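## Task

Lift the green 2x4 brick and place it on the table surface away from the pile, without disturbing the other bricks; then open the gripper and pull the arm away.

## Robot and tools

Robot: a single arm with six joints (waist, shoulder, elbow, wrist pitch, wrist yaw, wrist roll) and a two-finger parallel gripper. Its only camera is cam_wrist (672x504), mounted on the hand. The fingers point along the gripper's own +x axis and close along its y axis. end_effector_position is the spot midway between the finger pads, roughly 3 to 4 cm short of the fingertips.

Frame: every position and orientation is in the scene frame. The origin sits on the table top under the arm's base, +z is up, and +y is to the left when facing along +x. Distances are in metres, angles in radians, quaternions are written w first (qw, qx, qy, qz). The base may be slightly tilted, and the reported hand position gets less accurate at long reach.

Tools:
- execute_actions(actions): a list of actions run one after another. Each action is a table of up to 15 rows; each row is used for one control step of 1/30 s, and if fewer than 15 rows are given the last one is repeated to fill 15 steps. Each row has 8 numbers: x, y, z, qw, qx, qy, qz, opening. x, y, z is an absolute target for end_effector_position in metres; the quaternion is an absolute target for the hand's orientation; both in the scene frame. There is one list of rows for the one arm. An empty list moves nothing and just returns the current state and pictures. A target more than 0.6 m from the gripper's position at the start of its action, along any gripper axis, gets that action refused; if the first action fails this check, or any action is malformed, nothing in the call runs. Repeat the wanted quaternion in every row rather than copying a reported one, which may have drifted.
- move(target, speed, blocking): drives the gripper along a straight line toward one absolute pose, given as a single 8-number row as above. speed is the path's top speed in m/s, from 0.002 to 0.5 (default 0.25); rotation is capped at twice that value in rad/s. Paths run 0.5 to 10 s; longer ones are cut off short. Rotation takes the shorter way. The opening is applied when the move begins. The path ignores obstacles, and the real hand lags and may overshoot speed, especially with the arm stretched. With blocking=false the call returns after 0.5 s while the arm continues; further moves or action rows are refused until a result shows the move ended, so call wait or stop first.
- wait(seconds): 0 to 10 s; the arm keeps its last command and any running move continues (the wait returns early when it ends).
- stop(): brakes a running move to rest; it needs stopping distance, and the fingers are not stopped.
- zoom_image(camera, region): a closer look at part of the latest cam_wrist image; region is [x0, y0, x1, y1] in image pixels from the top-left corner, at most 504 by 504.
- finished_scene(scene): ends the scene with the given number and loads the next task. It is final; do it only after the brick is placed, released and the hand has moved off.

Opening: a number from -1 to 1. +1 is fully open (0.088 m). Empty fingers touch at about -0.80; lower values add nothing. Closing from fully open takes at least about 0.5 s. To hold a brick, keep commanding an opening well under grip_measured; a bigger gap squeezes harder (up to about 34 N per pad). A very fast close can hit harder and may spring the fingers open.

Motion limits: each control step the command is clipped to within 70 mm and 16 degrees of the measured pose, then solved with damped inverse kinematics, favouring position over orientation. Far targets may need several actions; after an action the arm only continues to the last clipped pose. Joint friction can leave the hand short or slightly tilted, and tiny moves may not happen; check position and orientation after each move and correct tilt.

Results: a state line with end_effector_position, end_effector_quat_wxyz and velocities; Joint positions and Joint velocities (six joints in radians, then the finger-pad gap in metres); grip_measured (finger opening on the command scale; readings may be off by about 1 mm consistently); Hand target (the pose the controller is currently heading for); step readings of position with HELD where a row was held back (execute_actions only); camera images and any changed calibration. A "pose unreachable" line means the clearance check (which counts the mount under the base as arm) altered or blocked the command. move adds a "move:" line: the ending (done = at rest near target; off_target, moving, held, fault, etc.), the limits that acted (paced = command clipped; held = some steps blocked, after which the arm can surge faster than speed), and the distance to target. Joint ranges (rad): waist -3.054 to 3.054, shoulder 0.000 to 3.142, elbow 0.000 to 2.356, wrist pitch -1.571 to 1.571, wrist yaw -1.571 to 1.571, wrist roll -3.142 to 3.142.

Camera: cam_wrist calibration is pinhole+radial, K=[[421.501, 0, 334.447], [0, 421.501, 250.303], [0, 0, 1]], with T_world_to_cam derived from the joint readings; expect small errors (about 0.5 degrees and 2.5 mm in pose).

Avoid: knocking anything off the table (immediate failure), moving bricks other than the target, dropping or slipping the brick, slamming into the table or pile, and fast moves into contact or targets far below a surface, which press hard. Contact torque reaching a joint's load limit (waist 18, shoulder 22.3, elbow 22.2, wrist pitch 5.86, wrist yaw 5.84, wrist roll 5.48 N m, held weight included) freezes the arm for 10 s and drops the rest of the call. Holding loads heats motors: MOTOR HOT appears from 50 °C; at 95 °C an OVER-TEMPERATURE FAULT holds the arm, and if it does not cool it loses power and goes limp. Loose objects may occasionally be nudged by outside pushes.

Each tool is called after "Request:" as name([rows], argument=value, ...), one row to a line, values as JSON.

## Session

Request:
execute_actions(actions=[])

Scene clock: 0.00 s.
end_effector_position=(+0.1798, +0.2424, +0.1136) grip_measured=+0.851 end_effector_quat_wxyz=(-0.029, +0.657, +0.028, -0.753) end_effector_velocity=(-0.001, -0.000, +0.001) end_effector_angular_velocity=(+0.006, +0.002, -0.004)
Joint positions: [ 0.328  1.221  0.995 -1.181 -0.826 -2.864  0.081]
Joint velocities: [-0.007 -0.002 -0.002 -0.007 -0.007 -0.007 -0.   ]
Heat: hottest elbow 25 °C (+0.0 °C/min).
Hand target: +0.180, +0.242, +0.114; -0.029, +0.657, +0.028, -0.753

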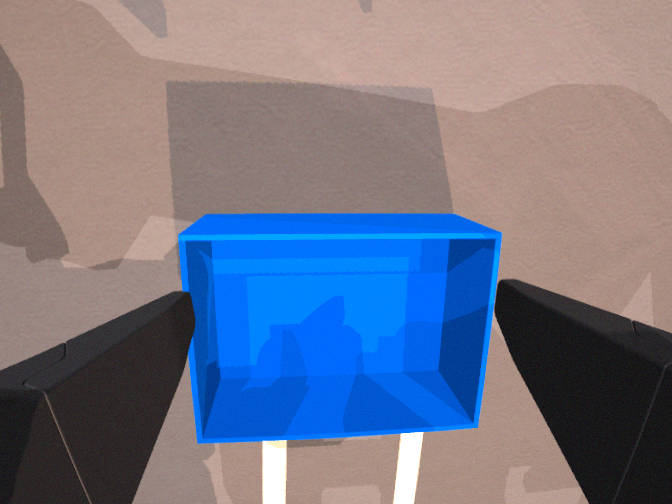

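Request:
move(target=[0.2,0.15,0.3,0,0.75,0,-0.66,1])

Scene clock: 1.60 s.
end_effector_position=(+0.2000, +0.1518, +0.2964) grip_measured=+1.000 end_effector_quat_wxyz=(-0.013, +0.827, -0.231, -0.513) end_effector_velocity=(-0.003, +0.000, -0.000) end_effector_angular_velocity=(+0.009, +0.011, -0.000)
Joint positions: [-0.497  1.118  1.342 -1.575 -0.508 -3.13   0.088]
Joint velocities: [-0.012  0.002  0.002 -0.022 -0.007 -0.022  0.   ]
Heat: hottest elbow 25 °C (+0.0 °C/min).
Hand target: +0.201, +0.151, +0.298; -0.012, +0.827, -0.232, -0.512
Off the commanded pose: 0.004 m, 33 deg; orientation clipped at the last step of the last action.
joint sent to its limit — the command would take joint 4 (wrist pitch) past its lower limit and joint 6 (wrist roll) past its lower limit, so those joints were sent only as far as their limits.
move: off_target; limits=paced
camera_calibration (this result's frames):
cam_wrist: T_world_to_cam=[[0.401671, 0.896452, -0.187176, -0.160338], [0.640011, -0.128599, 0.757528, -0.306812], [0.655017, -0.424071, -0.625393, 0.191568], [0, 0, 0, 1]] pos_world=[0.135285, 0.185518, 0.322212]

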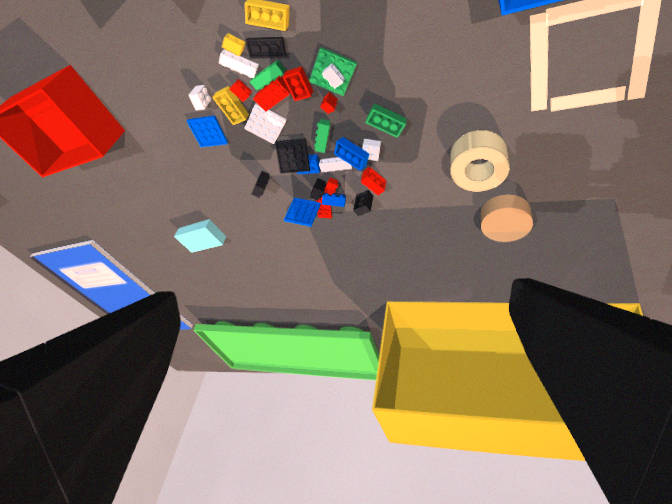

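Request:
zoom_image(camera="cam_wrist", region=[180,0,430,230])

Region (180, 0, 430, 230) of cam_wrist's 672x504 image, scaled by 2.016, with more detail than that image has; it fills the top 464 rows of this view, and the rest is white.

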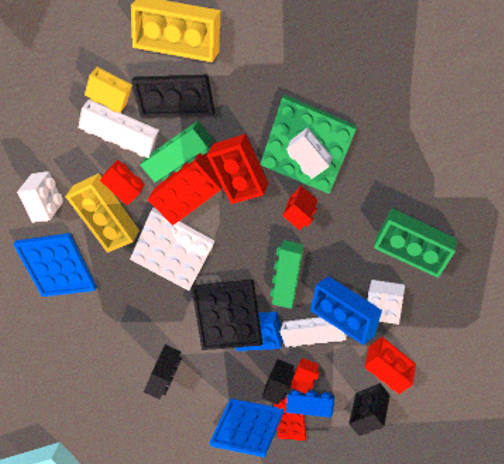

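Request:
move(target=[0.314,0.088,0.13,0.646,-0.288,0.646,0.288,0.2], speed=0.4)

Scene clock: 5.00 s.
end_effector_position=(+0.3148, +0.0907, +0.1354) grip_measured=+0.200 end_effector_quat_wxyz=(+0.645, -0.297, +0.643, +0.287) end_effector_velocity=(+0.000, -0.002, +0.001) end_effector_angular_velocity=(-0.009, -0.005, -0.004)
Joint positions: [-0.159  1.788  1.238 -1.144 -0.739 -1.12   0.049]
Joint velocities: [-0.002 -0.002 -0.002  0.007  0.007  0.007 -0.   ]
Heat: hottest elbow 25 °C (+0.0 °C/min).
Hand target: +0.313, +0.088, +0.131; +0.644, -0.289, +0.649, +0.285
Off the commanded pose: 0.006 m, 1 deg.
move: done
camera_calibration (this result's frames):
cam_wrist: T_world_to_cam=[[0.738868, -0.672828, 0.0371066, -0.176031], [-0.635991, -0.6781, 0.368368, 0.238061], [-0.222686, -0.295775, -0.928939, 0.295533], [0, 0, 0, 1]] pos_world=[0.34728, 0.130402, 0.19337]

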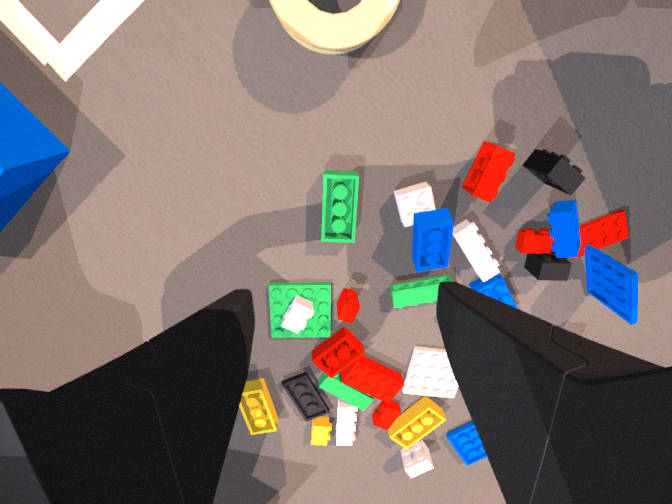

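Request:
move(target=[0.319,0.086,0.062,0.646,-0.288,0.646,0.288,-0.2], speed=0.15)

Scene clock: 6.10 s.
end_effector_position=(+0.3215, +0.0884, +0.0669) grip_measured=-0.200 end_effector_quat_wxyz=(+0.647, -0.296, +0.640, +0.289) end_effector_velocity=(-0.001, -0.001, -0.001) end_effector_angular_velocity=(-0.007, +0.000, -0.033)
Joint positions: [-0.013  1.844  1.087 -0.796 -0.755 -0.918  0.029]
Joint velocities: [ 0.002 -0.002 -0.007  0.007  0.007  0.037 -0.   ]
Heat: hottest elbow 25 °C (+0.0 °C/min).
Hand target: +0.319, +0.086, +0.062; +0.645, -0.288, +0.646, +0.287
Off the commanded pose: 0.006 m, 1 deg.
move: done
camera_calibration (this result's frames):
cam_wrist: T_world_to_cam=[[0.739566, -0.672136, 0.0357093, -0.180188], [-0.637005, -0.681802, 0.359682, 0.26724], [-0.217409, -0.288756, -0.932391, 0.230647], [0, 0, 0, 1]] pos_world=[0.353639, 0.127694, 0.125367]

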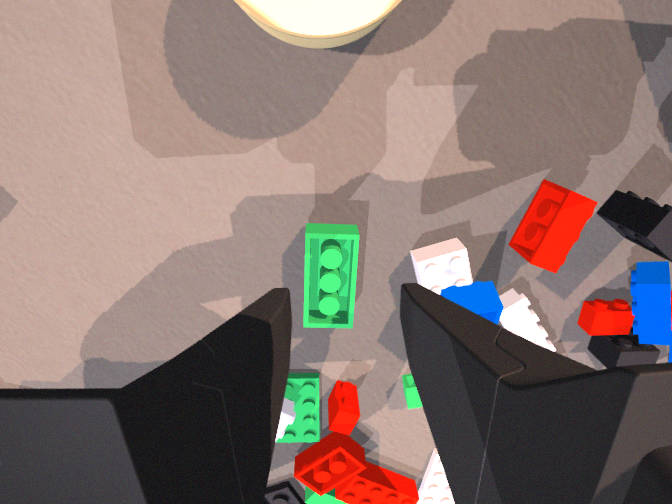

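Request:
move(target=[0.316,0.0885,0.037,0.646,-0.288,0.646,0.288,-0.2], speed=0.05)

Scene clock: 7.20 s.
end_effector_position=(+0.3189, +0.0913, +0.0415) grip_measured=-0.200 end_effector_quat_wxyz=(+0.648, -0.295, +0.640, +0.290) end_effector_velocity=(-0.001, +0.001, -0.001) end_effector_angular_velocity=(+0.007, +0.000, +0.011)
Joint positions: [ 0.049  1.859  1.027 -0.664 -0.755 -0.834  0.029]
Joint velocities: [ 0.002 -0.002 -0.007  0.007 -0.007 -0.007 -0.   ]
Heat: hottest elbow 25 °C (+0.0 °C/min).
Hand target: +0.316, +0.088, +0.037; +0.646, -0.288, +0.646, +0.288
Off the commanded pose: 0.006 m, 1 deg.
move: done
camera_calibration (this result's frames):
cam_wrist: T_world_to_cam=[[0.739425, -0.672403, 0.033534, -0.175216], [-0.637045, -0.682693, 0.357917, 0.276836], [-0.217771, -0.286016, -0.933151, 0.207135], [0, 0, 0, 1]] pos_world=[0.351025, 0.130422, 0.10008]

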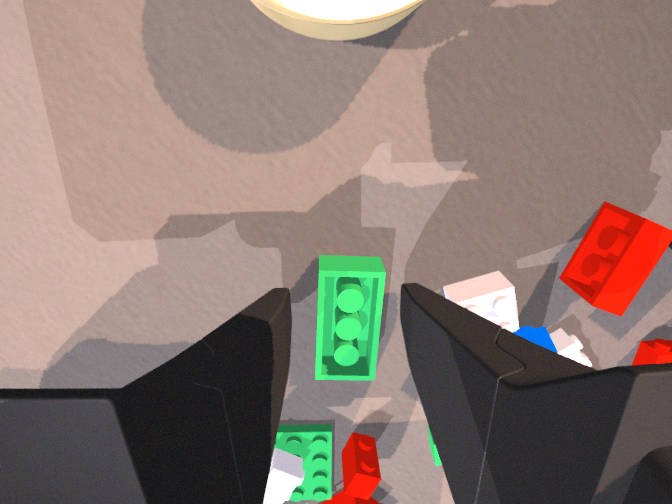

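Request:
execute_actions([
  [[0.313,0.086,0.034,0.646,-0.288,0.646,0.288,-0.25]],
  [[0.313,0.086,0.034,0.646,-0.288,0.646,0.288,-0.35],[0.313,0.086,0.034,0.646,-0.288,0.646,0.288,-0.4],[0.313,0.086,0.034,0.646,-0.288,0.646,0.288,-0.44],[0.313,0.086,0.034,0.646,-0.288,0.646,0.288,-0.48],[0.313,0.086,0.034,0.646,-0.288,0.646,0.288,-0.52],[0.313,0.086,0.034,0.646,-0.288,0.646,0.288,-0.58],[0.313,0.086,0.034,0.646,-0.288,0.646,0.288,-0.65]],
])

Request:
move(target=[0.313,0.086,0.08,0.646,-0.288,0.646,0.288,-0.65], speed=0.1)

Scene clock: 8.43 s.
end_effector_position=(+0.3163, +0.0887, +0.0381) grip_measured=-0.487 end_effector_quat_wxyz=(+0.648, -0.295, +0.640, +0.290) end_effector_velocity=(-0.001, +0.002, +0.000) end_effector_angular_velocity=(+0.007, +0.004, +0.008)
Joint positions: [ 0.05   1.86   1.008 -0.641 -0.755 -0.831  0.015]
Joint velocities: [ 0.002 -0.002  0.002 -0.007 -0.007 -0.007 -0.001]
Heat: hottest elbow 26 °C (+7.1 °C/min).
Hand target: +0.313, +0.086, +0.034; +0.646, -0.288, +0.646, +0.288
Off the commanded pose: 0.006 m, 1 deg.
Step readings (end_effector_position; steps 1 to 15: 1st action; 16 to 30: 2nd action):
0: (+0.3190, +0.0913, +0.0414)
1: (+0.3190, +0.0911, +0.0410)
2: (+0.3188, +0.0906, +0.0405)
4: (+0.3172, +0.0898, +0.0394)
8: (+0.3159, +0.0889, +0.0383)
15: (+0.3161, +0.0887, +0.0381)
16: (+0.3162, +0.0887, +0.0381)
17: (+0.3162, +0.0887, +0.0381)
19: (+0.3162, +0.0887, +0.0381)
23: (+0.3163, +0.0887, +0.0381)
30: end_effector_position above
camera_calibration (this result's frames):
cam_wrist: T_world_to_cam=[[0.739154, -0.672683, 0.033904, -0.174772], [-0.637521, -0.682503, 0.357429, 0.27478], [-0.217297, -0.28581, -0.933325, 0.20252], [0, 0, 0, 1]] pos_world=[0.348368, 0.127854, 0.0967283]

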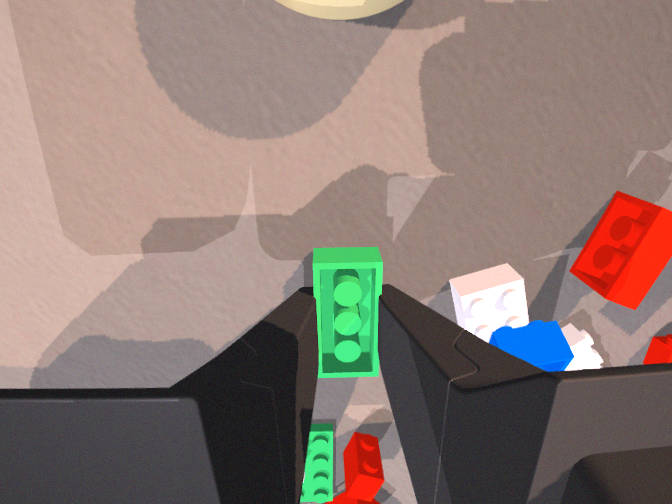

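Scene clock: 9.30 s.
end_effector_position=(+0.3099, +0.0834, +0.0750) grip_measured=-0.488 end_effector_quat_wxyz=(+0.643, -0.281, +0.652, +0.286) end_effector_velocity=(-0.005, +0.003, +0.003) end_effector_angular_velocity=(+0.025, +0.015, +0.009)
Joint positions: [-0.047  1.834  1.08  -0.869 -0.757 -0.964  0.015]
Joint velocities: [-0.007 -0.002  0.002 -0.037 -0.022 -0.037 -0.   ]
Heat: hottest elbow 26 °C (+6.5 °C/min).
Hand target: +0.313, +0.086, +0.080; +0.646, -0.288, +0.646, +0.288
Off the commanded pose: 0.006 m, 1 deg.
move: done
camera_calibration (this result's frames):
cam_wrist: T_world_to_cam=[[0.721801, -0.691997, 0.0119493, -0.166294], [-0.645224, -0.666567, 0.373328, 0.253807], [-0.250377, -0.277178, -0.927623, 0.243194], [0, 0, 0, 1]] pos_world=[0.344683, 0.121513, 0.132826]

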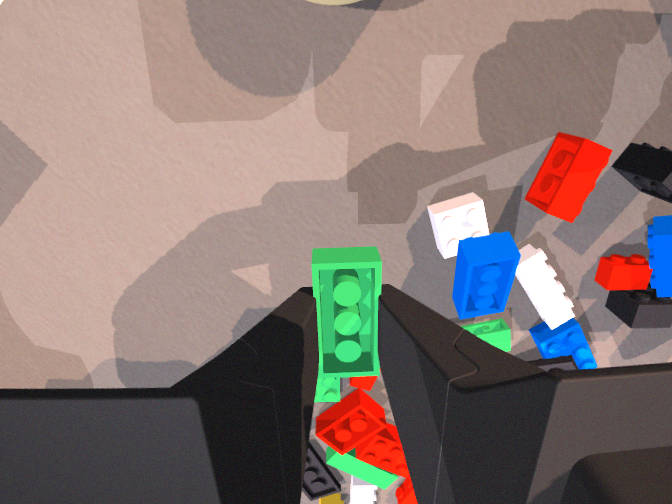

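Request:
move(target=[0.283,0.148,0.06,0.646,-0.288,0.646,0.288,-0.65], speed=0.15)

Request:
move(target=[0.283,0.148,0.035,0.646,-0.288,0.646,0.288,-0.65], speed=0.05)

Scene clock: 10.37 s.
end_effector_position=(+0.2848, +0.1458, +0.0591) grip_measured=-0.488 end_effector_quat_wxyz=(+0.644, -0.286, +0.648, +0.288) end_effector_velocity=(-0.005, +0.000, -0.001) end_effector_angular_velocity=(-0.008, +0.009, -0.007)
Joint positions: [ 0.148  1.636  0.975 -0.768 -0.747 -0.699  0.015]
Joint velocities: [ 0.007 -0.012 -0.012 -0.007  0.007  0.007 -0.   ]
Heat: hottest elbow 26 °C (+5.8 °C/min).
Hand target: +0.283, +0.147, +0.060; +0.645, -0.289, +0.646, +0.287
Off the commanded pose: 0.003 m, 0 deg.
move: done
camera_calibration (this result's frames):
cam_wrist: T_world_to_cam=[[0.72878, -0.684485, 0.0189845, -0.108324], [-0.641306, -0.672565, 0.369301, 0.285094], [-0.240012, -0.281314, -0.929116, 0.237104], [0, 0, 0, 1]] pos_world=[0.318685, 0.184298, 0.117068]

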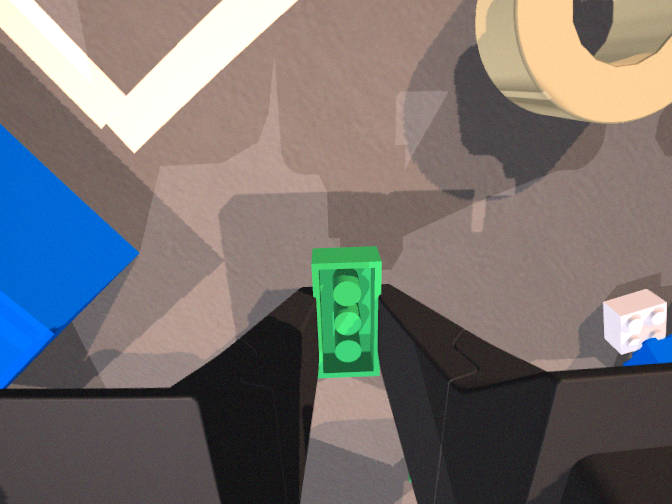

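Scene clock: 11.20 s.
end_effector_position=(+0.2853, +0.1514, +0.0393) grip_measured=-0.488 end_effector_quat_wxyz=(+0.648, -0.293, +0.640, +0.292) end_effector_velocity=(-0.001, +0.001, -0.001) end_effector_angular_velocity=(+0.008, +0.002, -0.004)
Joint positions: [ 0.211  1.64   0.926 -0.633 -0.737 -0.615  0.015]
Joint velocities: [ 0.002 -0.002 -0.007  0.007 -0.007  0.007 -0.   ]
Heat: hottest elbow 26 °C (+5.4 °C/min).
Hand target: +0.283, +0.148, +0.035; +0.646, -0.288, +0.646, +0.288
Off the commanded pose: 0.006 m, 1 deg.
move: done
camera_calibration (this result's frames):
cam_wrist: T_world_to_cam=[[0.739142, -0.672919, 0.0291199, -0.109538], [-0.637118, -0.684483, 0.354349, 0.297704], [-0.218516, -0.280467, -0.93466, 0.214366], [0, 0, 0, 1]] pos_world=[0.317479, 0.190186, 0.0980575]

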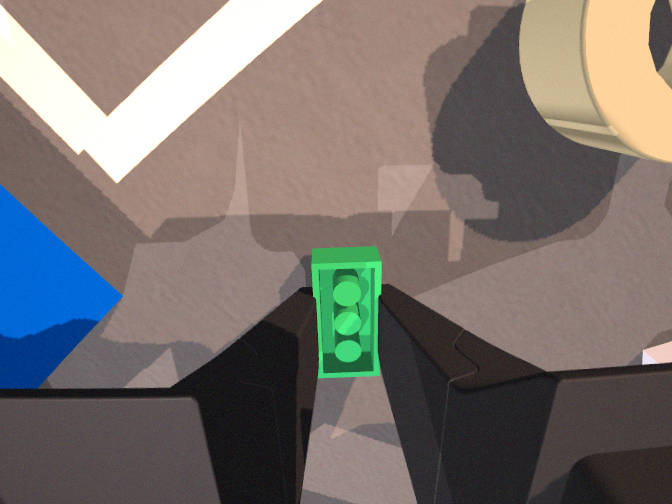

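Request:
execute_actions([
  [[0.283,0.148,0.034,0.646,-0.288,0.646,0.288,-0.2]],
])

Request:
move(target=[0.285,0.148,0.17,0.646,-0.288,0.646,0.288,-0.2])

Scene clock: 11.77 s.
end_effector_position=(+0.2854, +0.1518, +0.0381) grip_measured=-0.206 end_effector_quat_wxyz=(+0.649, -0.293, +0.639, +0.292) end_effector_velocity=(-0.002, +0.001, +0.001) end_effector_angular_velocity=(+0.019, +0.005, +0.012)
Joint positions: [ 0.214  1.641  0.924 -0.625 -0.737 -0.61   0.029]
Joint velocities: [-0.007 -0.002 -0.002 -0.007 -0.022 -0.022  0.002]
Heat: hottest elbow 26 °C (+5.1 °C/min).
Hand target: +0.283, +0.148, +0.034; +0.646, -0.288, +0.646, +0.288
Off the commanded pose: 0.006 m, 1 deg.
Step readings (end_effector_position):
0: (+0.2853, +0.1515, +0.0392)
1: (+0.2855, +0.1514, +0.0391)
2: (+0.2855, +0.1515, +0.0388)
4: (+0.2854, +0.1517, +0.0385)
8: (+0.2854, +0.1517, +0.0382)
15: end_effector_position above
camera_calibration (this result's frames):
cam_wrist: T_world_to_cam=[[0.739265, -0.672785, 0.0291225, -0.109421], [-0.637294, -0.684984, 0.353063, 0.298644], [-0.217587, -0.279567, -0.935146, 0.213001], [0, 0, 0, 1]] pos_world=[0.317561, 0.190498, 0.0969337]

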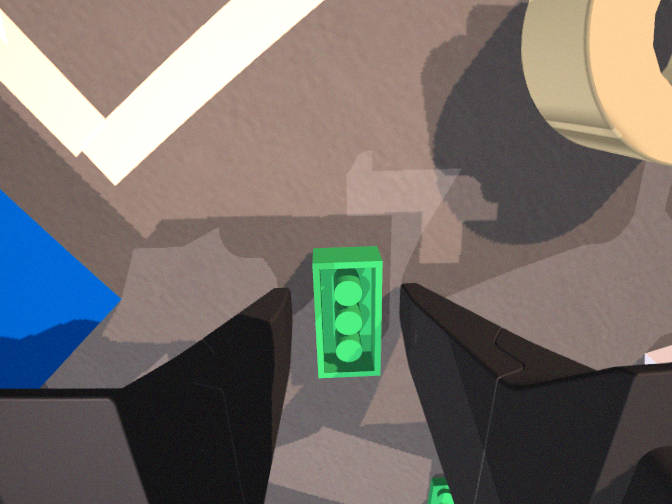

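Scene clock: 12.90 s.
end_effector_position=(+0.2834, +0.1502, +0.1690) grip_measured=-0.200 end_effector_quat_wxyz=(+0.647, -0.287, +0.644, +0.289) end_effector_velocity=(-0.000, +0.005, +0.004) end_effector_angular_velocity=(+0.022, -0.005, -0.003)
Joint positions: [-0.119  1.599  1.275 -1.345 -0.76  -1.062  0.029]
Joint velocities: [-0.007 -0.002  0.012 -0.022 -0.022 -0.007  0.   ]
Heat: hottest elbow 26 °C (+4.7 °C/min).
Hand target: +0.285, +0.149, +0.170; +0.647, -0.286, +0.645, +0.289
Off the commanded pose: 0.003 m, 0 deg.
move: done
camera_calibration (this result's frames):
cam_wrist: T_world_to_cam=[[0.730619, -0.682468, 0.0208307, -0.107472], [-0.64251, -0.676879, 0.359188, 0.249254], [-0.231034, -0.275813, -0.933033, 0.337384], [0, 0, 0, 1]] pos_world=[0.316617, 0.188423, 0.2275]

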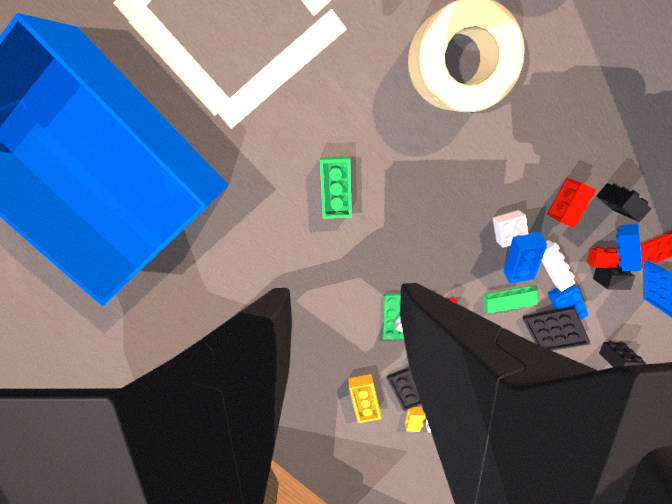

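Request:
finished_scene(scene=1)

The scene is finished: the task was done.


## Next scene

Lift the yellow 2x4 brick and place it within the square marked with tape, without disturbing the other bricks; then open the gripper and pull the arm away.

Request:
execute_actions(actions=[])

Scene clock: 0.00 s.
end_effector_position=(+0.3983, +0.1764, +0.2208) grip_measured=+0.851 end_effector_quat_wxyz=(+0.708, +0.228, +0.630, -0.223) end_effector_velocity=(+0.002, +0.003, +0.002) end_effector_angular_velocity=(+0.019, -0.012, +0.016)
Joint positions: [-0.109  1.96   1.97  -1.521 -0.743  0.543  0.081]
Joint velocities: [-0.002 -0.002  0.002  0.007 -0.022 -0.007 -0.   ]
Heat: hottest elbow 25 °C (+0.0 °C/min).
Hand target: +0.398, +0.176, +0.221; +0.708, +0.228, +0.630, -0.223
camera_calibration (this result's frames):
cam_wrist: T_world_to_cam=[[-0.620376, -0.784029, -0.0208102, 0.390601], [-0.759133, 0.593585, 0.267158, 0.164892], [-0.197107, 0.181536, -0.963428, 0.332029], [0, 0, 0, 1]] pos_world=[0.432939, 0.148089, 0.283962]

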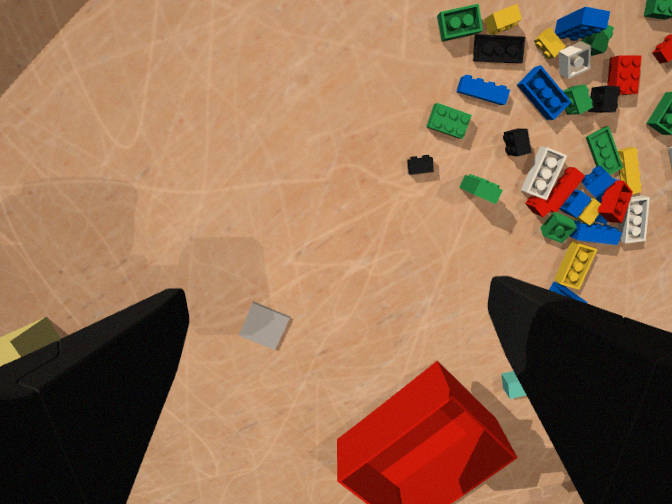

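Request:
move(target=[0.264,0.073,0.17,0.612,0.354,0.612,-0.354,0.6])

Scene clock: 1.63 s.
end_effector_position=(+0.2659, +0.0744, +0.1699) grip_measured=+0.600 end_effector_quat_wxyz=(+0.610, +0.356, +0.614, -0.354) end_effector_velocity=(-0.002, -0.003, +0.000) end_effector_angular_velocity=(+0.008, -0.011, +0.005)
Joint positions: [-0.33   1.692  1.154 -1.327 -0.716  0.544  0.068]
Joint velocities: [-0.017 -0.002 -0.017  0.007 -0.007 -0.022 -0.   ]
Heat: hottest elbow 25 °C (+0.0 °C/min).
Hand target: +0.264, +0.074, +0.170; +0.612, +0.355, +0.612, -0.353
Off the commanded pose: 0.002 m, 0 deg.
move: done
camera_calibration (this result's frames):
cam_wrist: T_world_to_cam=[[-0.877185, -0.479599, 0.0230275, 0.265585], [-0.438158, 0.819161, 0.370126, 0.0188667], [-0.196375, 0.31458, -0.928696, 0.259443], [0, 0, 0, 1]] pos_world=[0.292182, 0.0303041, 0.227845]

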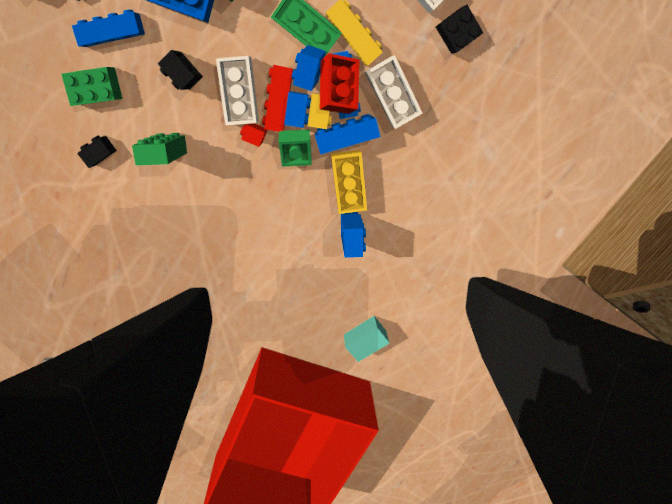

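Request:
move(target=[0.257,0.066,0.058,0.624,0.332,0.624,-0.332,-0.15], speed=0.2)

Scene clock: 2.87 s.
end_effector_position=(+0.2593, +0.0672, +0.0618) grip_measured=-0.150 end_effector_quat_wxyz=(+0.630, +0.328, +0.622, -0.329) end_effector_velocity=(-0.003, +0.004, -0.003) end_effector_angular_velocity=(+0.022, +0.004, +0.011)
Joint positions: [-0.073  1.704  0.809 -0.719 -0.753  0.815  0.032]
Joint velocities: [ 0.007 -0.002 -0.012  0.007 -0.022 -0.007 -0.   ]
Heat: hottest elbow 25 °C (+0.0 °C/min).
Hand target: +0.256, +0.065, +0.058; +0.624, +0.331, +0.624, -0.333
Off the commanded pose: 0.005 m, 1 deg.
move: done
camera_calibration (this result's frames):
cam_wrist: T_world_to_cam=[[-0.833668, -0.551981, 0.0177447, 0.252817], [-0.510962, 0.783111, 0.354479, 0.0841588], [-0.209562, 0.286451, -0.934895, 0.16576], [0, 0, 0, 1]] pos_world=[0.288504, 0.0261622, 0.12065]

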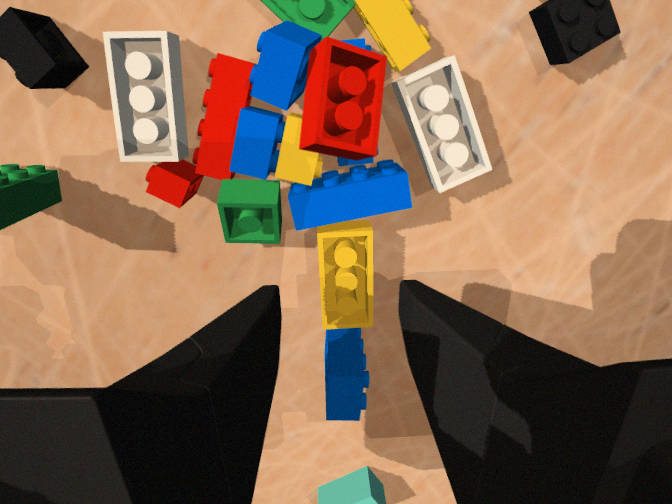

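Request:
move(target=[0.254,0.066,0.034,0.624,0.332,0.624,-0.332,-0.2], speed=0.05)

Scene clock: 3.87 s.
end_effector_position=(+0.2572, +0.0677, +0.0376) grip_measured=-0.200 end_effector_quat_wxyz=(+0.630, +0.329, +0.622, -0.328) end_effector_velocity=(+0.003, +0.001, -0.000) end_effector_angular_velocity=(+0.007, -0.015, -0.005)
Joint positions: [-0.007  1.729  0.749 -0.57  -0.756  0.906  0.029]
Joint velocities: [ 0.002 -0.002 -0.002  0.022 -0.007  0.022 -0.   ]
Heat: hottest shoulder 25 °C (+0.0 °C/min).
Hand target: +0.254, +0.066, +0.034; +0.624, +0.332, +0.624, -0.332
Off the commanded pose: 0.005 m, 1 deg.
move: done
camera_calibration (this result's frames):
cam_wrist: T_world_to_cam=[[-0.833095, -0.552917, 0.0153301, 0.251702], [-0.512219, 0.781643, 0.355901, 0.0916147], [-0.208766, 0.288647, -0.934398, 0.142133], [0, 0, 0, 1]] pos_world=[0.286291, 0.026534, 0.0963446]

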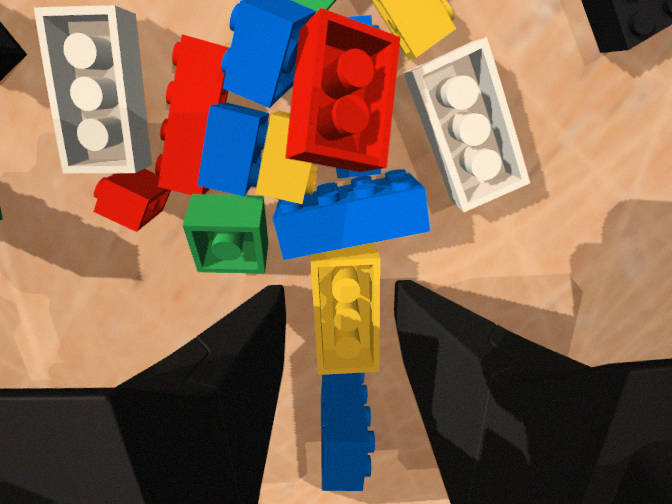

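Request:
execute_actions([
  [[0.253,0.065,0.034,0.624,0.332,0.624,-0.332,-0.3],[0.253,0.065,0.034,0.624,0.332,0.624,-0.332,-0.36],[0.253,0.065,0.034,0.624,0.332,0.624,-0.332,-0.42],[0.253,0.065,0.034,0.624,0.332,0.624,-0.332,-0.47],[0.253,0.065,0.034,0.624,0.332,0.624,-0.332,-0.52],[0.253,0.065,0.034,0.624,0.332,0.624,-0.332,-0.58],[0.253,0.065,0.034,0.624,0.332,0.624,-0.332,-0.65]],
])

Request:
move(target=[0.258,0.069,0.075,0.624,0.332,0.624,-0.332,-0.65], speed=0.07)

Request:
move(target=[0.28,0.0,0.22,0.75,0.25,0.433,-0.433,-0.65])

Scene clock: 4.57 s.
end_effector_position=(+0.2560, +0.0673, +0.0368) grip_measured=-0.488 end_effector_quat_wxyz=(+0.630, +0.329, +0.622, -0.328) end_effector_velocity=(-0.002, +0.001, +0.000) end_effector_angular_velocity=(+0.007, +0.003, +0.001)
Joint positions: [-0.007  1.73   0.744 -0.566 -0.757  0.907  0.015]
Joint velocities: [-0.002 -0.002 -0.002 -0.007 -0.007 -0.007 -0.   ]
Heat: hottest shoulder 25 °C (+0.0 °C/min).
Hand target: +0.253, +0.065, +0.034; +0.624, +0.332, +0.624, -0.332
Off the commanded pose: 0.005 m, 1 deg.
Step readings (end_effector_position):
0: (+0.2572, +0.0678, +0.0374)
1: (+0.2571, +0.0677, +0.0373)
2: (+0.2569, +0.0676, +0.0372)
4: (+0.2565, +0.0675, +0.0370)
8: (+0.2561, +0.0674, +0.0368)
15: end_effector_position above
camera_calibration (this result's frames):
cam_wrist: T_world_to_cam=[[-0.834044, -0.551461, 0.0161597, 0.250656], [-0.510374, 0.782364, 0.356966, 0.0911092], [-0.209495, 0.289478, -0.933978, 0.141327], [0, 0, 0, 1]] pos_world=[0.285165, 0.0260354, 0.0954233]

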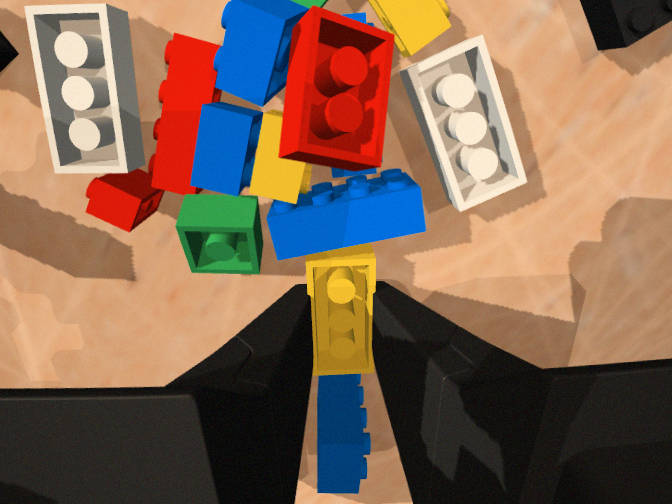

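Scene clock: 5.53 s.
end_effector_position=(+0.2549, +0.0674, +0.0710) grip_measured=-0.488 end_effector_quat_wxyz=(+0.618, +0.335, +0.627, -0.337) end_effector_velocity=(+0.004, +0.001, +0.004) end_effector_angular_velocity=(+0.006, -0.012, +0.036)
Joint positions: [-0.103  1.703  0.835 -0.806 -0.757  0.776  0.015]
Joint velocities: [-0.007 -0.002  0.012 -0.007 -0.007 -0.037  0.   ]
Heat: hottest elbow 26 °C (+10.8 °C/min).
Hand target: +0.258, +0.069, +0.075; +0.624, +0.333, +0.624, -0.332
Off the commanded pose: 0.005 m, 1 deg.
move: done
camera_calibration (this result's frames):
cam_wrist: T_world_to_cam=[[-0.845936, -0.532372, 0.0311863, 0.249929], [-0.484121, 0.791161, 0.373751, 0.0697827], [-0.223648, 0.301072, -0.927005, 0.175404], [0, 0, 0, 1]] pos_world=[0.284436, 0.0250365, 0.128724]

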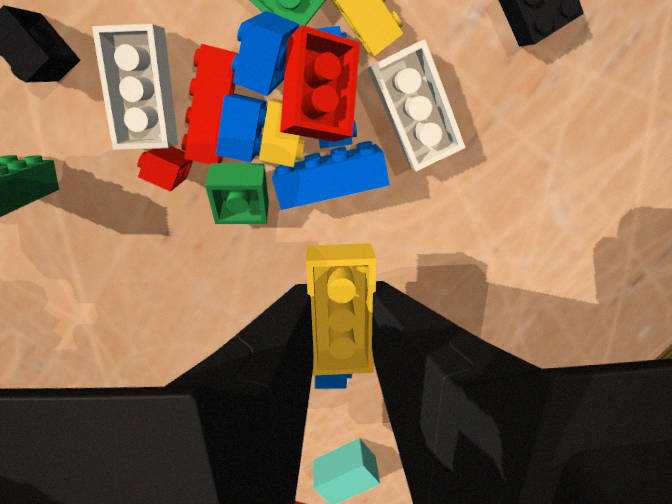

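Scene clock: 7.10 s.
end_effector_position=(+0.2782, -0.0012, +0.2136) grip_measured=-0.488 end_effector_quat_wxyz=(+0.745, +0.257, +0.438, -0.432) end_effector_velocity=(-0.001, +0.001, +0.002) end_effector_angular_velocity=(+0.002, +0.004, +0.015)
Joint positions: [-0.456  1.53   1.03  -0.946 -0.412  0.667  0.015]
Joint velocities: [-0.007 -0.002  0.002 -0.007 -0.007 -0.022 -0.   ]
Heat: hottest elbow 26 °C (+8.5 °C/min).
Hand target: +0.280, +0.000, +0.219; +0.751, +0.253, +0.433, -0.430
Off the commanded pose: 0.007 m, 1 deg.
move: done
camera_calibration (this result's frames):
cam_wrist: T_world_to_cam=[[-0.882819, -0.469675, 0.00601743, 0.244349], [-0.466275, 0.874737, -0.131997, 0.185211], [0.0567319, -0.119335, -0.991232, 0.268604], [0, 0, 0, 1]] pos_world=[0.286836, -0.0151923, 0.289226]

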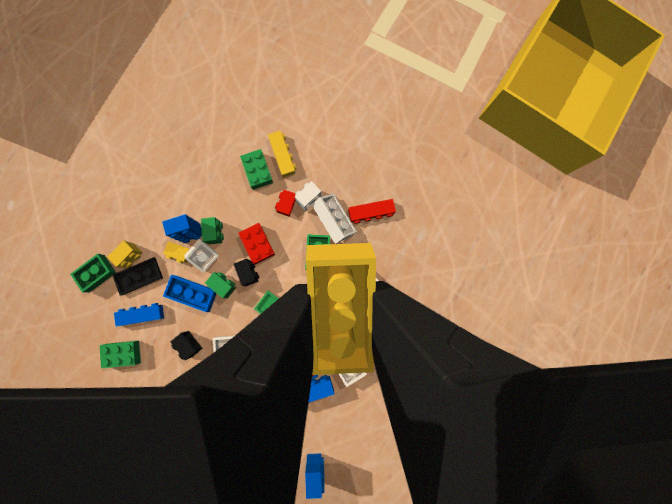

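Request:
move(target=[0.318,-0.239,0.11,0.707,0,0.707,0,-0.65])

Scene clock: 10.20 s.
end_effector_position=(+0.3205, -0.2338, +0.1147) grip_measured=-0.488 end_effector_quat_wxyz=(+0.709, -0.004, +0.705, -0.001) end_effector_velocity=(-0.005, +0.001, -0.002) end_effector_angular_velocity=(+0.013, +0.018, +0.006)
Joint positions: [-0.681  2.78   1.859 -1.17  -0.571 -0.904  0.015]
Joint velocities: [-0.002  0.007  0.002 -0.022  0.007 -0.022  0.   ]
Heat: hottest elbow 26 °C (+5.9 °C/min).
Hand target: +0.318, -0.237, +0.111; +0.707, +0.000, +0.708, -0.000
Off the commanded pose: 0.007 m, 1 deg.
move: done
camera_calibration (this result's frames):
cam_wrist: T_world_to_cam=[[-0.0147719, -0.999453, 0.0295942, -0.231727], [-0.932787, 0.0244345, 0.3596, 0.289646], [-0.360126, -0.0222931, -0.932637, 0.290003], [0, 0, 0, 1]] pos_world=[0.371192, -0.232213, 0.173169]

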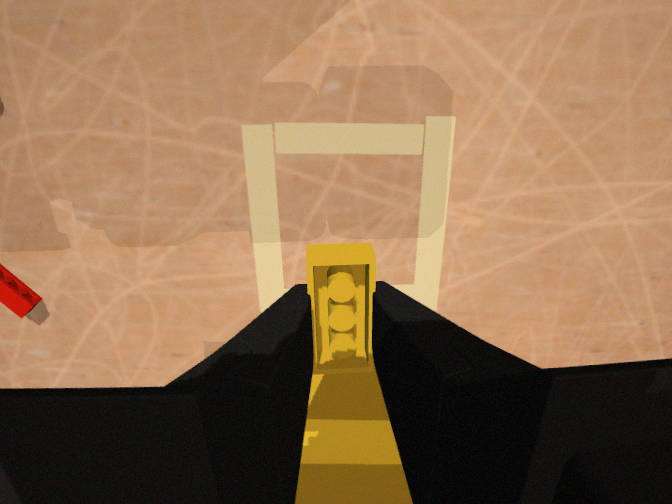

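Request:
move(target=[0.318,-0.247,0.042,0.707,0,0.707,0,-0.65], speed=0.1)

Scene clock: 11.47 s.
end_effector_position=(+0.3231, -0.2460, +0.0500) grip_measured=-0.488 end_effector_quat_wxyz=(+0.710, -0.010, +0.704, -0.000) end_effector_velocity=(-0.002, +0.001, -0.001) end_effector_angular_velocity=(+0.012, -0.000, -0.001)
Joint positions: [-0.606  2.867  1.775 -0.946 -0.604 -0.829  0.015]
Joint velocities: [-0.002  0.002 -0.002 -0.007 -0.007 -0.007 -0.   ]
Heat: hottest elbow 26 °C (+5.2 °C/min).
Hand target: +0.318, -0.247, +0.042; +0.707, -0.000, +0.707, -0.000
Off the commanded pose: 0.009 m, 1 deg.
move: off_target
camera_calibration (this result's frames):
cam_wrist: T_world_to_cam=[[-0.00594934, -0.999293, 0.0371213, -0.245196], [-0.934627, 0.0187567, 0.355134, 0.315052], [-0.355579, -0.0325818, -0.934078, 0.22638], [0, 0, 0, 1]] pos_world=[0.373494, -0.243556, 0.108673]

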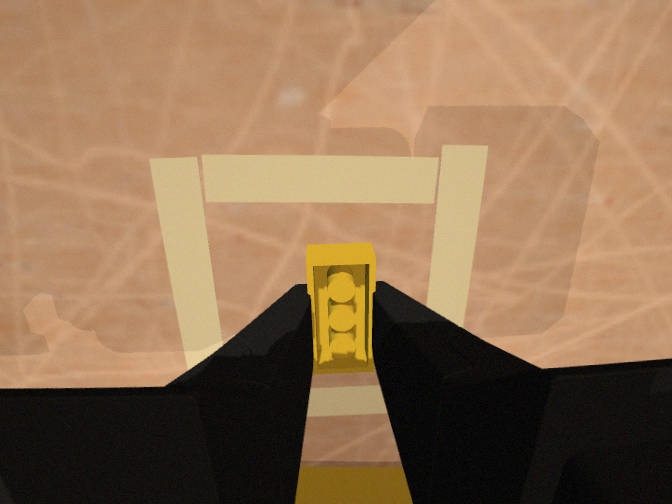

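Request:
move(target=[0.315,-0.242,0.031,0.707,0,0.707,0,-0.65], speed=0.03)

Scene clock: 12.50 s.
end_effector_position=(+0.3191, -0.2450, +0.0403) grip_measured=-0.488 end_effector_quat_wxyz=(+0.713, -0.005, +0.701, -0.002) end_effector_velocity=(-0.005, +0.004, +0.002) end_effector_angular_velocity=(+0.021, +0.005, -0.028)
Joint positions: [-0.599  2.867  1.733 -0.898 -0.615 -0.811  0.015]
Joint velocities: [-0.007 -0.007 -0.012 -0.022 -0.007  0.007 -0.   ]
Heat: hottest shoulder 26 °C (+4.8 °C/min).
Hand target: +0.315, -0.242, +0.031; +0.707, +0.000, +0.707, -0.000
Off the commanded pose: 0.011 m, 1 deg.
move: off_target
camera_calibration (this result's frames):
cam_wrist: T_world_to_cam=[[-0.0160321, -0.999342, 0.0325373, -0.240422], [-0.936674, 0.0263964, 0.349205, 0.317505], [-0.349834, -0.0248784, -0.936481, 0.216089], [0, 0, 0, 1]] pos_world=[0.36914, -0.243269, 0.0993119]

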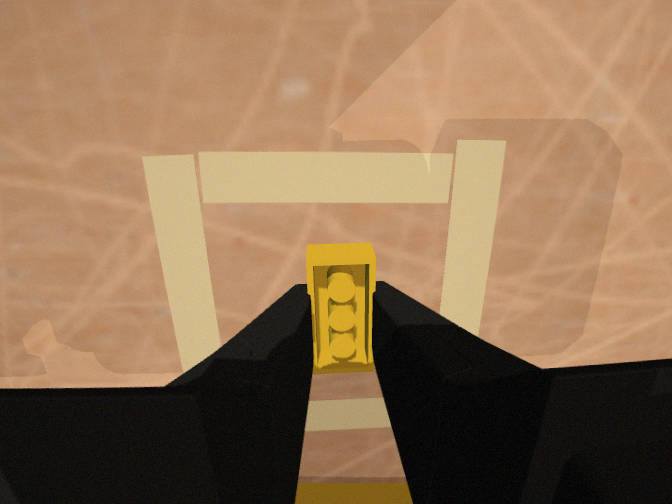

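Request:
execute_actions([
  [[0.315,-0.243,0.0285,0.707,0,0.707,0,-0.65],[0.315,-0.243,0.0285,0.707,0,0.707,0,-0.65],[0.315,-0.243,0.0285,0.707,0,0.707,0,-0.65],[0.315,-0.243,0.0285,0.707,0,0.707,0,-0.65],[0.315,-0.243,0.0285,0.707,0,0.707,0,-0.65],[0.315,-0.243,0.0285,0.707,0,0.707,0,-0.1]],
])

Request:
move(target=[0.325,-0.24,0.16,0.707,0,0.707,0,-0.1], speed=0.2)

Scene clock: 13.17 s.
end_effector_position=(+0.3200, -0.2502, +0.0412) grip_measured=-0.135 end_effector_quat_wxyz=(+0.716, -0.014, +0.698, -0.008) end_effector_velocity=(+0.003, +0.000, +0.001) end_effector_angular_velocity=(-0.002, -0.010, +0.016)
Joint positions: [-0.604  2.867  1.731 -0.873 -0.606 -0.806  0.032]
Joint velocities: [ 0.002 -0.002  0.002  0.007 -0.007 -0.007  0.013]
Heat: hottest shoulder 26 °C (+4.6 °C/min).
Hand target: +0.315, -0.243, +0.029; +0.707, -0.000, +0.707, -0.000
Off the commanded pose: 0.015 m, 2 deg.
Step readings (end_effector_position):
0: (+0.3190, -0.2450, +0.0401)
1: (+0.3190, -0.2451, +0.0402)
2: (+0.3189, -0.2451, +0.0401)
4: (+0.3189, -0.2451, +0.0401)
8: (+0.3192, -0.2482, +0.0407)
15: end_effector_position above
camera_calibration (this result's frames):
cam_wrist: T_world_to_cam=[[-0.0118239, -0.998551, 0.052493, -0.247635], [-0.939897, 0.0290147, 0.340223, 0.320215], [-0.341254, -0.0453152, -0.938878, 0.209364], [0, 0, 0, 1]] pos_world=[0.369487, -0.24708, 0.100622]

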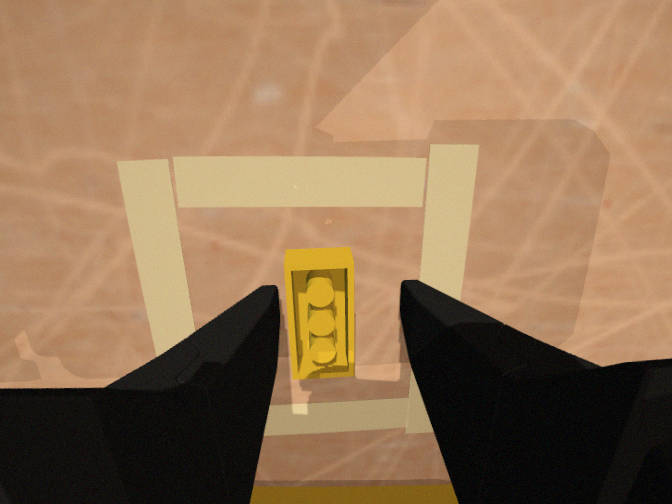

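Scene clock: 14.40 s.
end_effector_position=(+0.3251, -0.2387, +0.1588) grip_measured=-0.100 end_effector_quat_wxyz=(+0.707, +0.002, +0.707, +0.000) end_effector_velocity=(-0.002, +0.006, +0.003) end_effector_angular_velocity=(+0.023, +0.005, +0.006)
Joint positions: [-0.732  2.825  2.082 -1.39  -0.546 -0.957  0.034]
Joint velocities: [-0.002 -0.002  0.007 -0.037 -0.007 -0.022  0.   ]
Heat: hottest elbow 27 °C (+8.3 °C/min).
Hand target: +0.326, -0.240, +0.160; +0.707, -0.000, +0.707, +0.001
Off the commanded pose: 0.002 m, 0 deg.
move: done
camera_calibration (this result's frames):
cam_wrist: T_world_to_cam=[[-0.0213127, -0.999585, 0.0194031, -0.234135], [-0.930905, 0.0269192, 0.364267, 0.277475], [-0.364638, -0.0102989, -0.931092, 0.336811], [0, 0, 0, 1]] pos_world=[0.376127, -0.238038, 0.21707]

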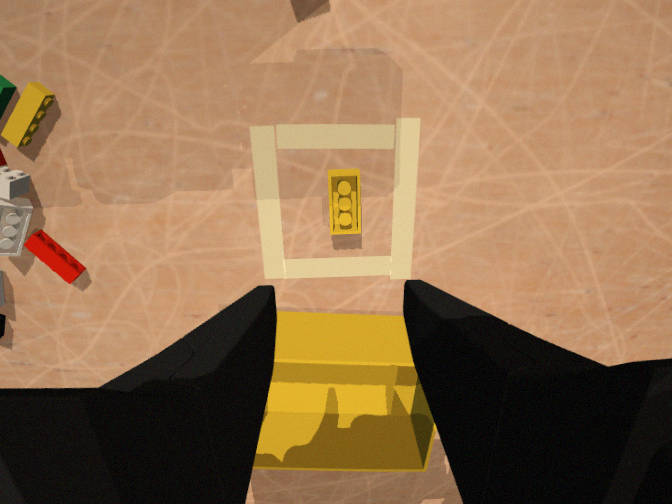

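Request:
finished_scene(scene=2)

The scene is finished: the task was done.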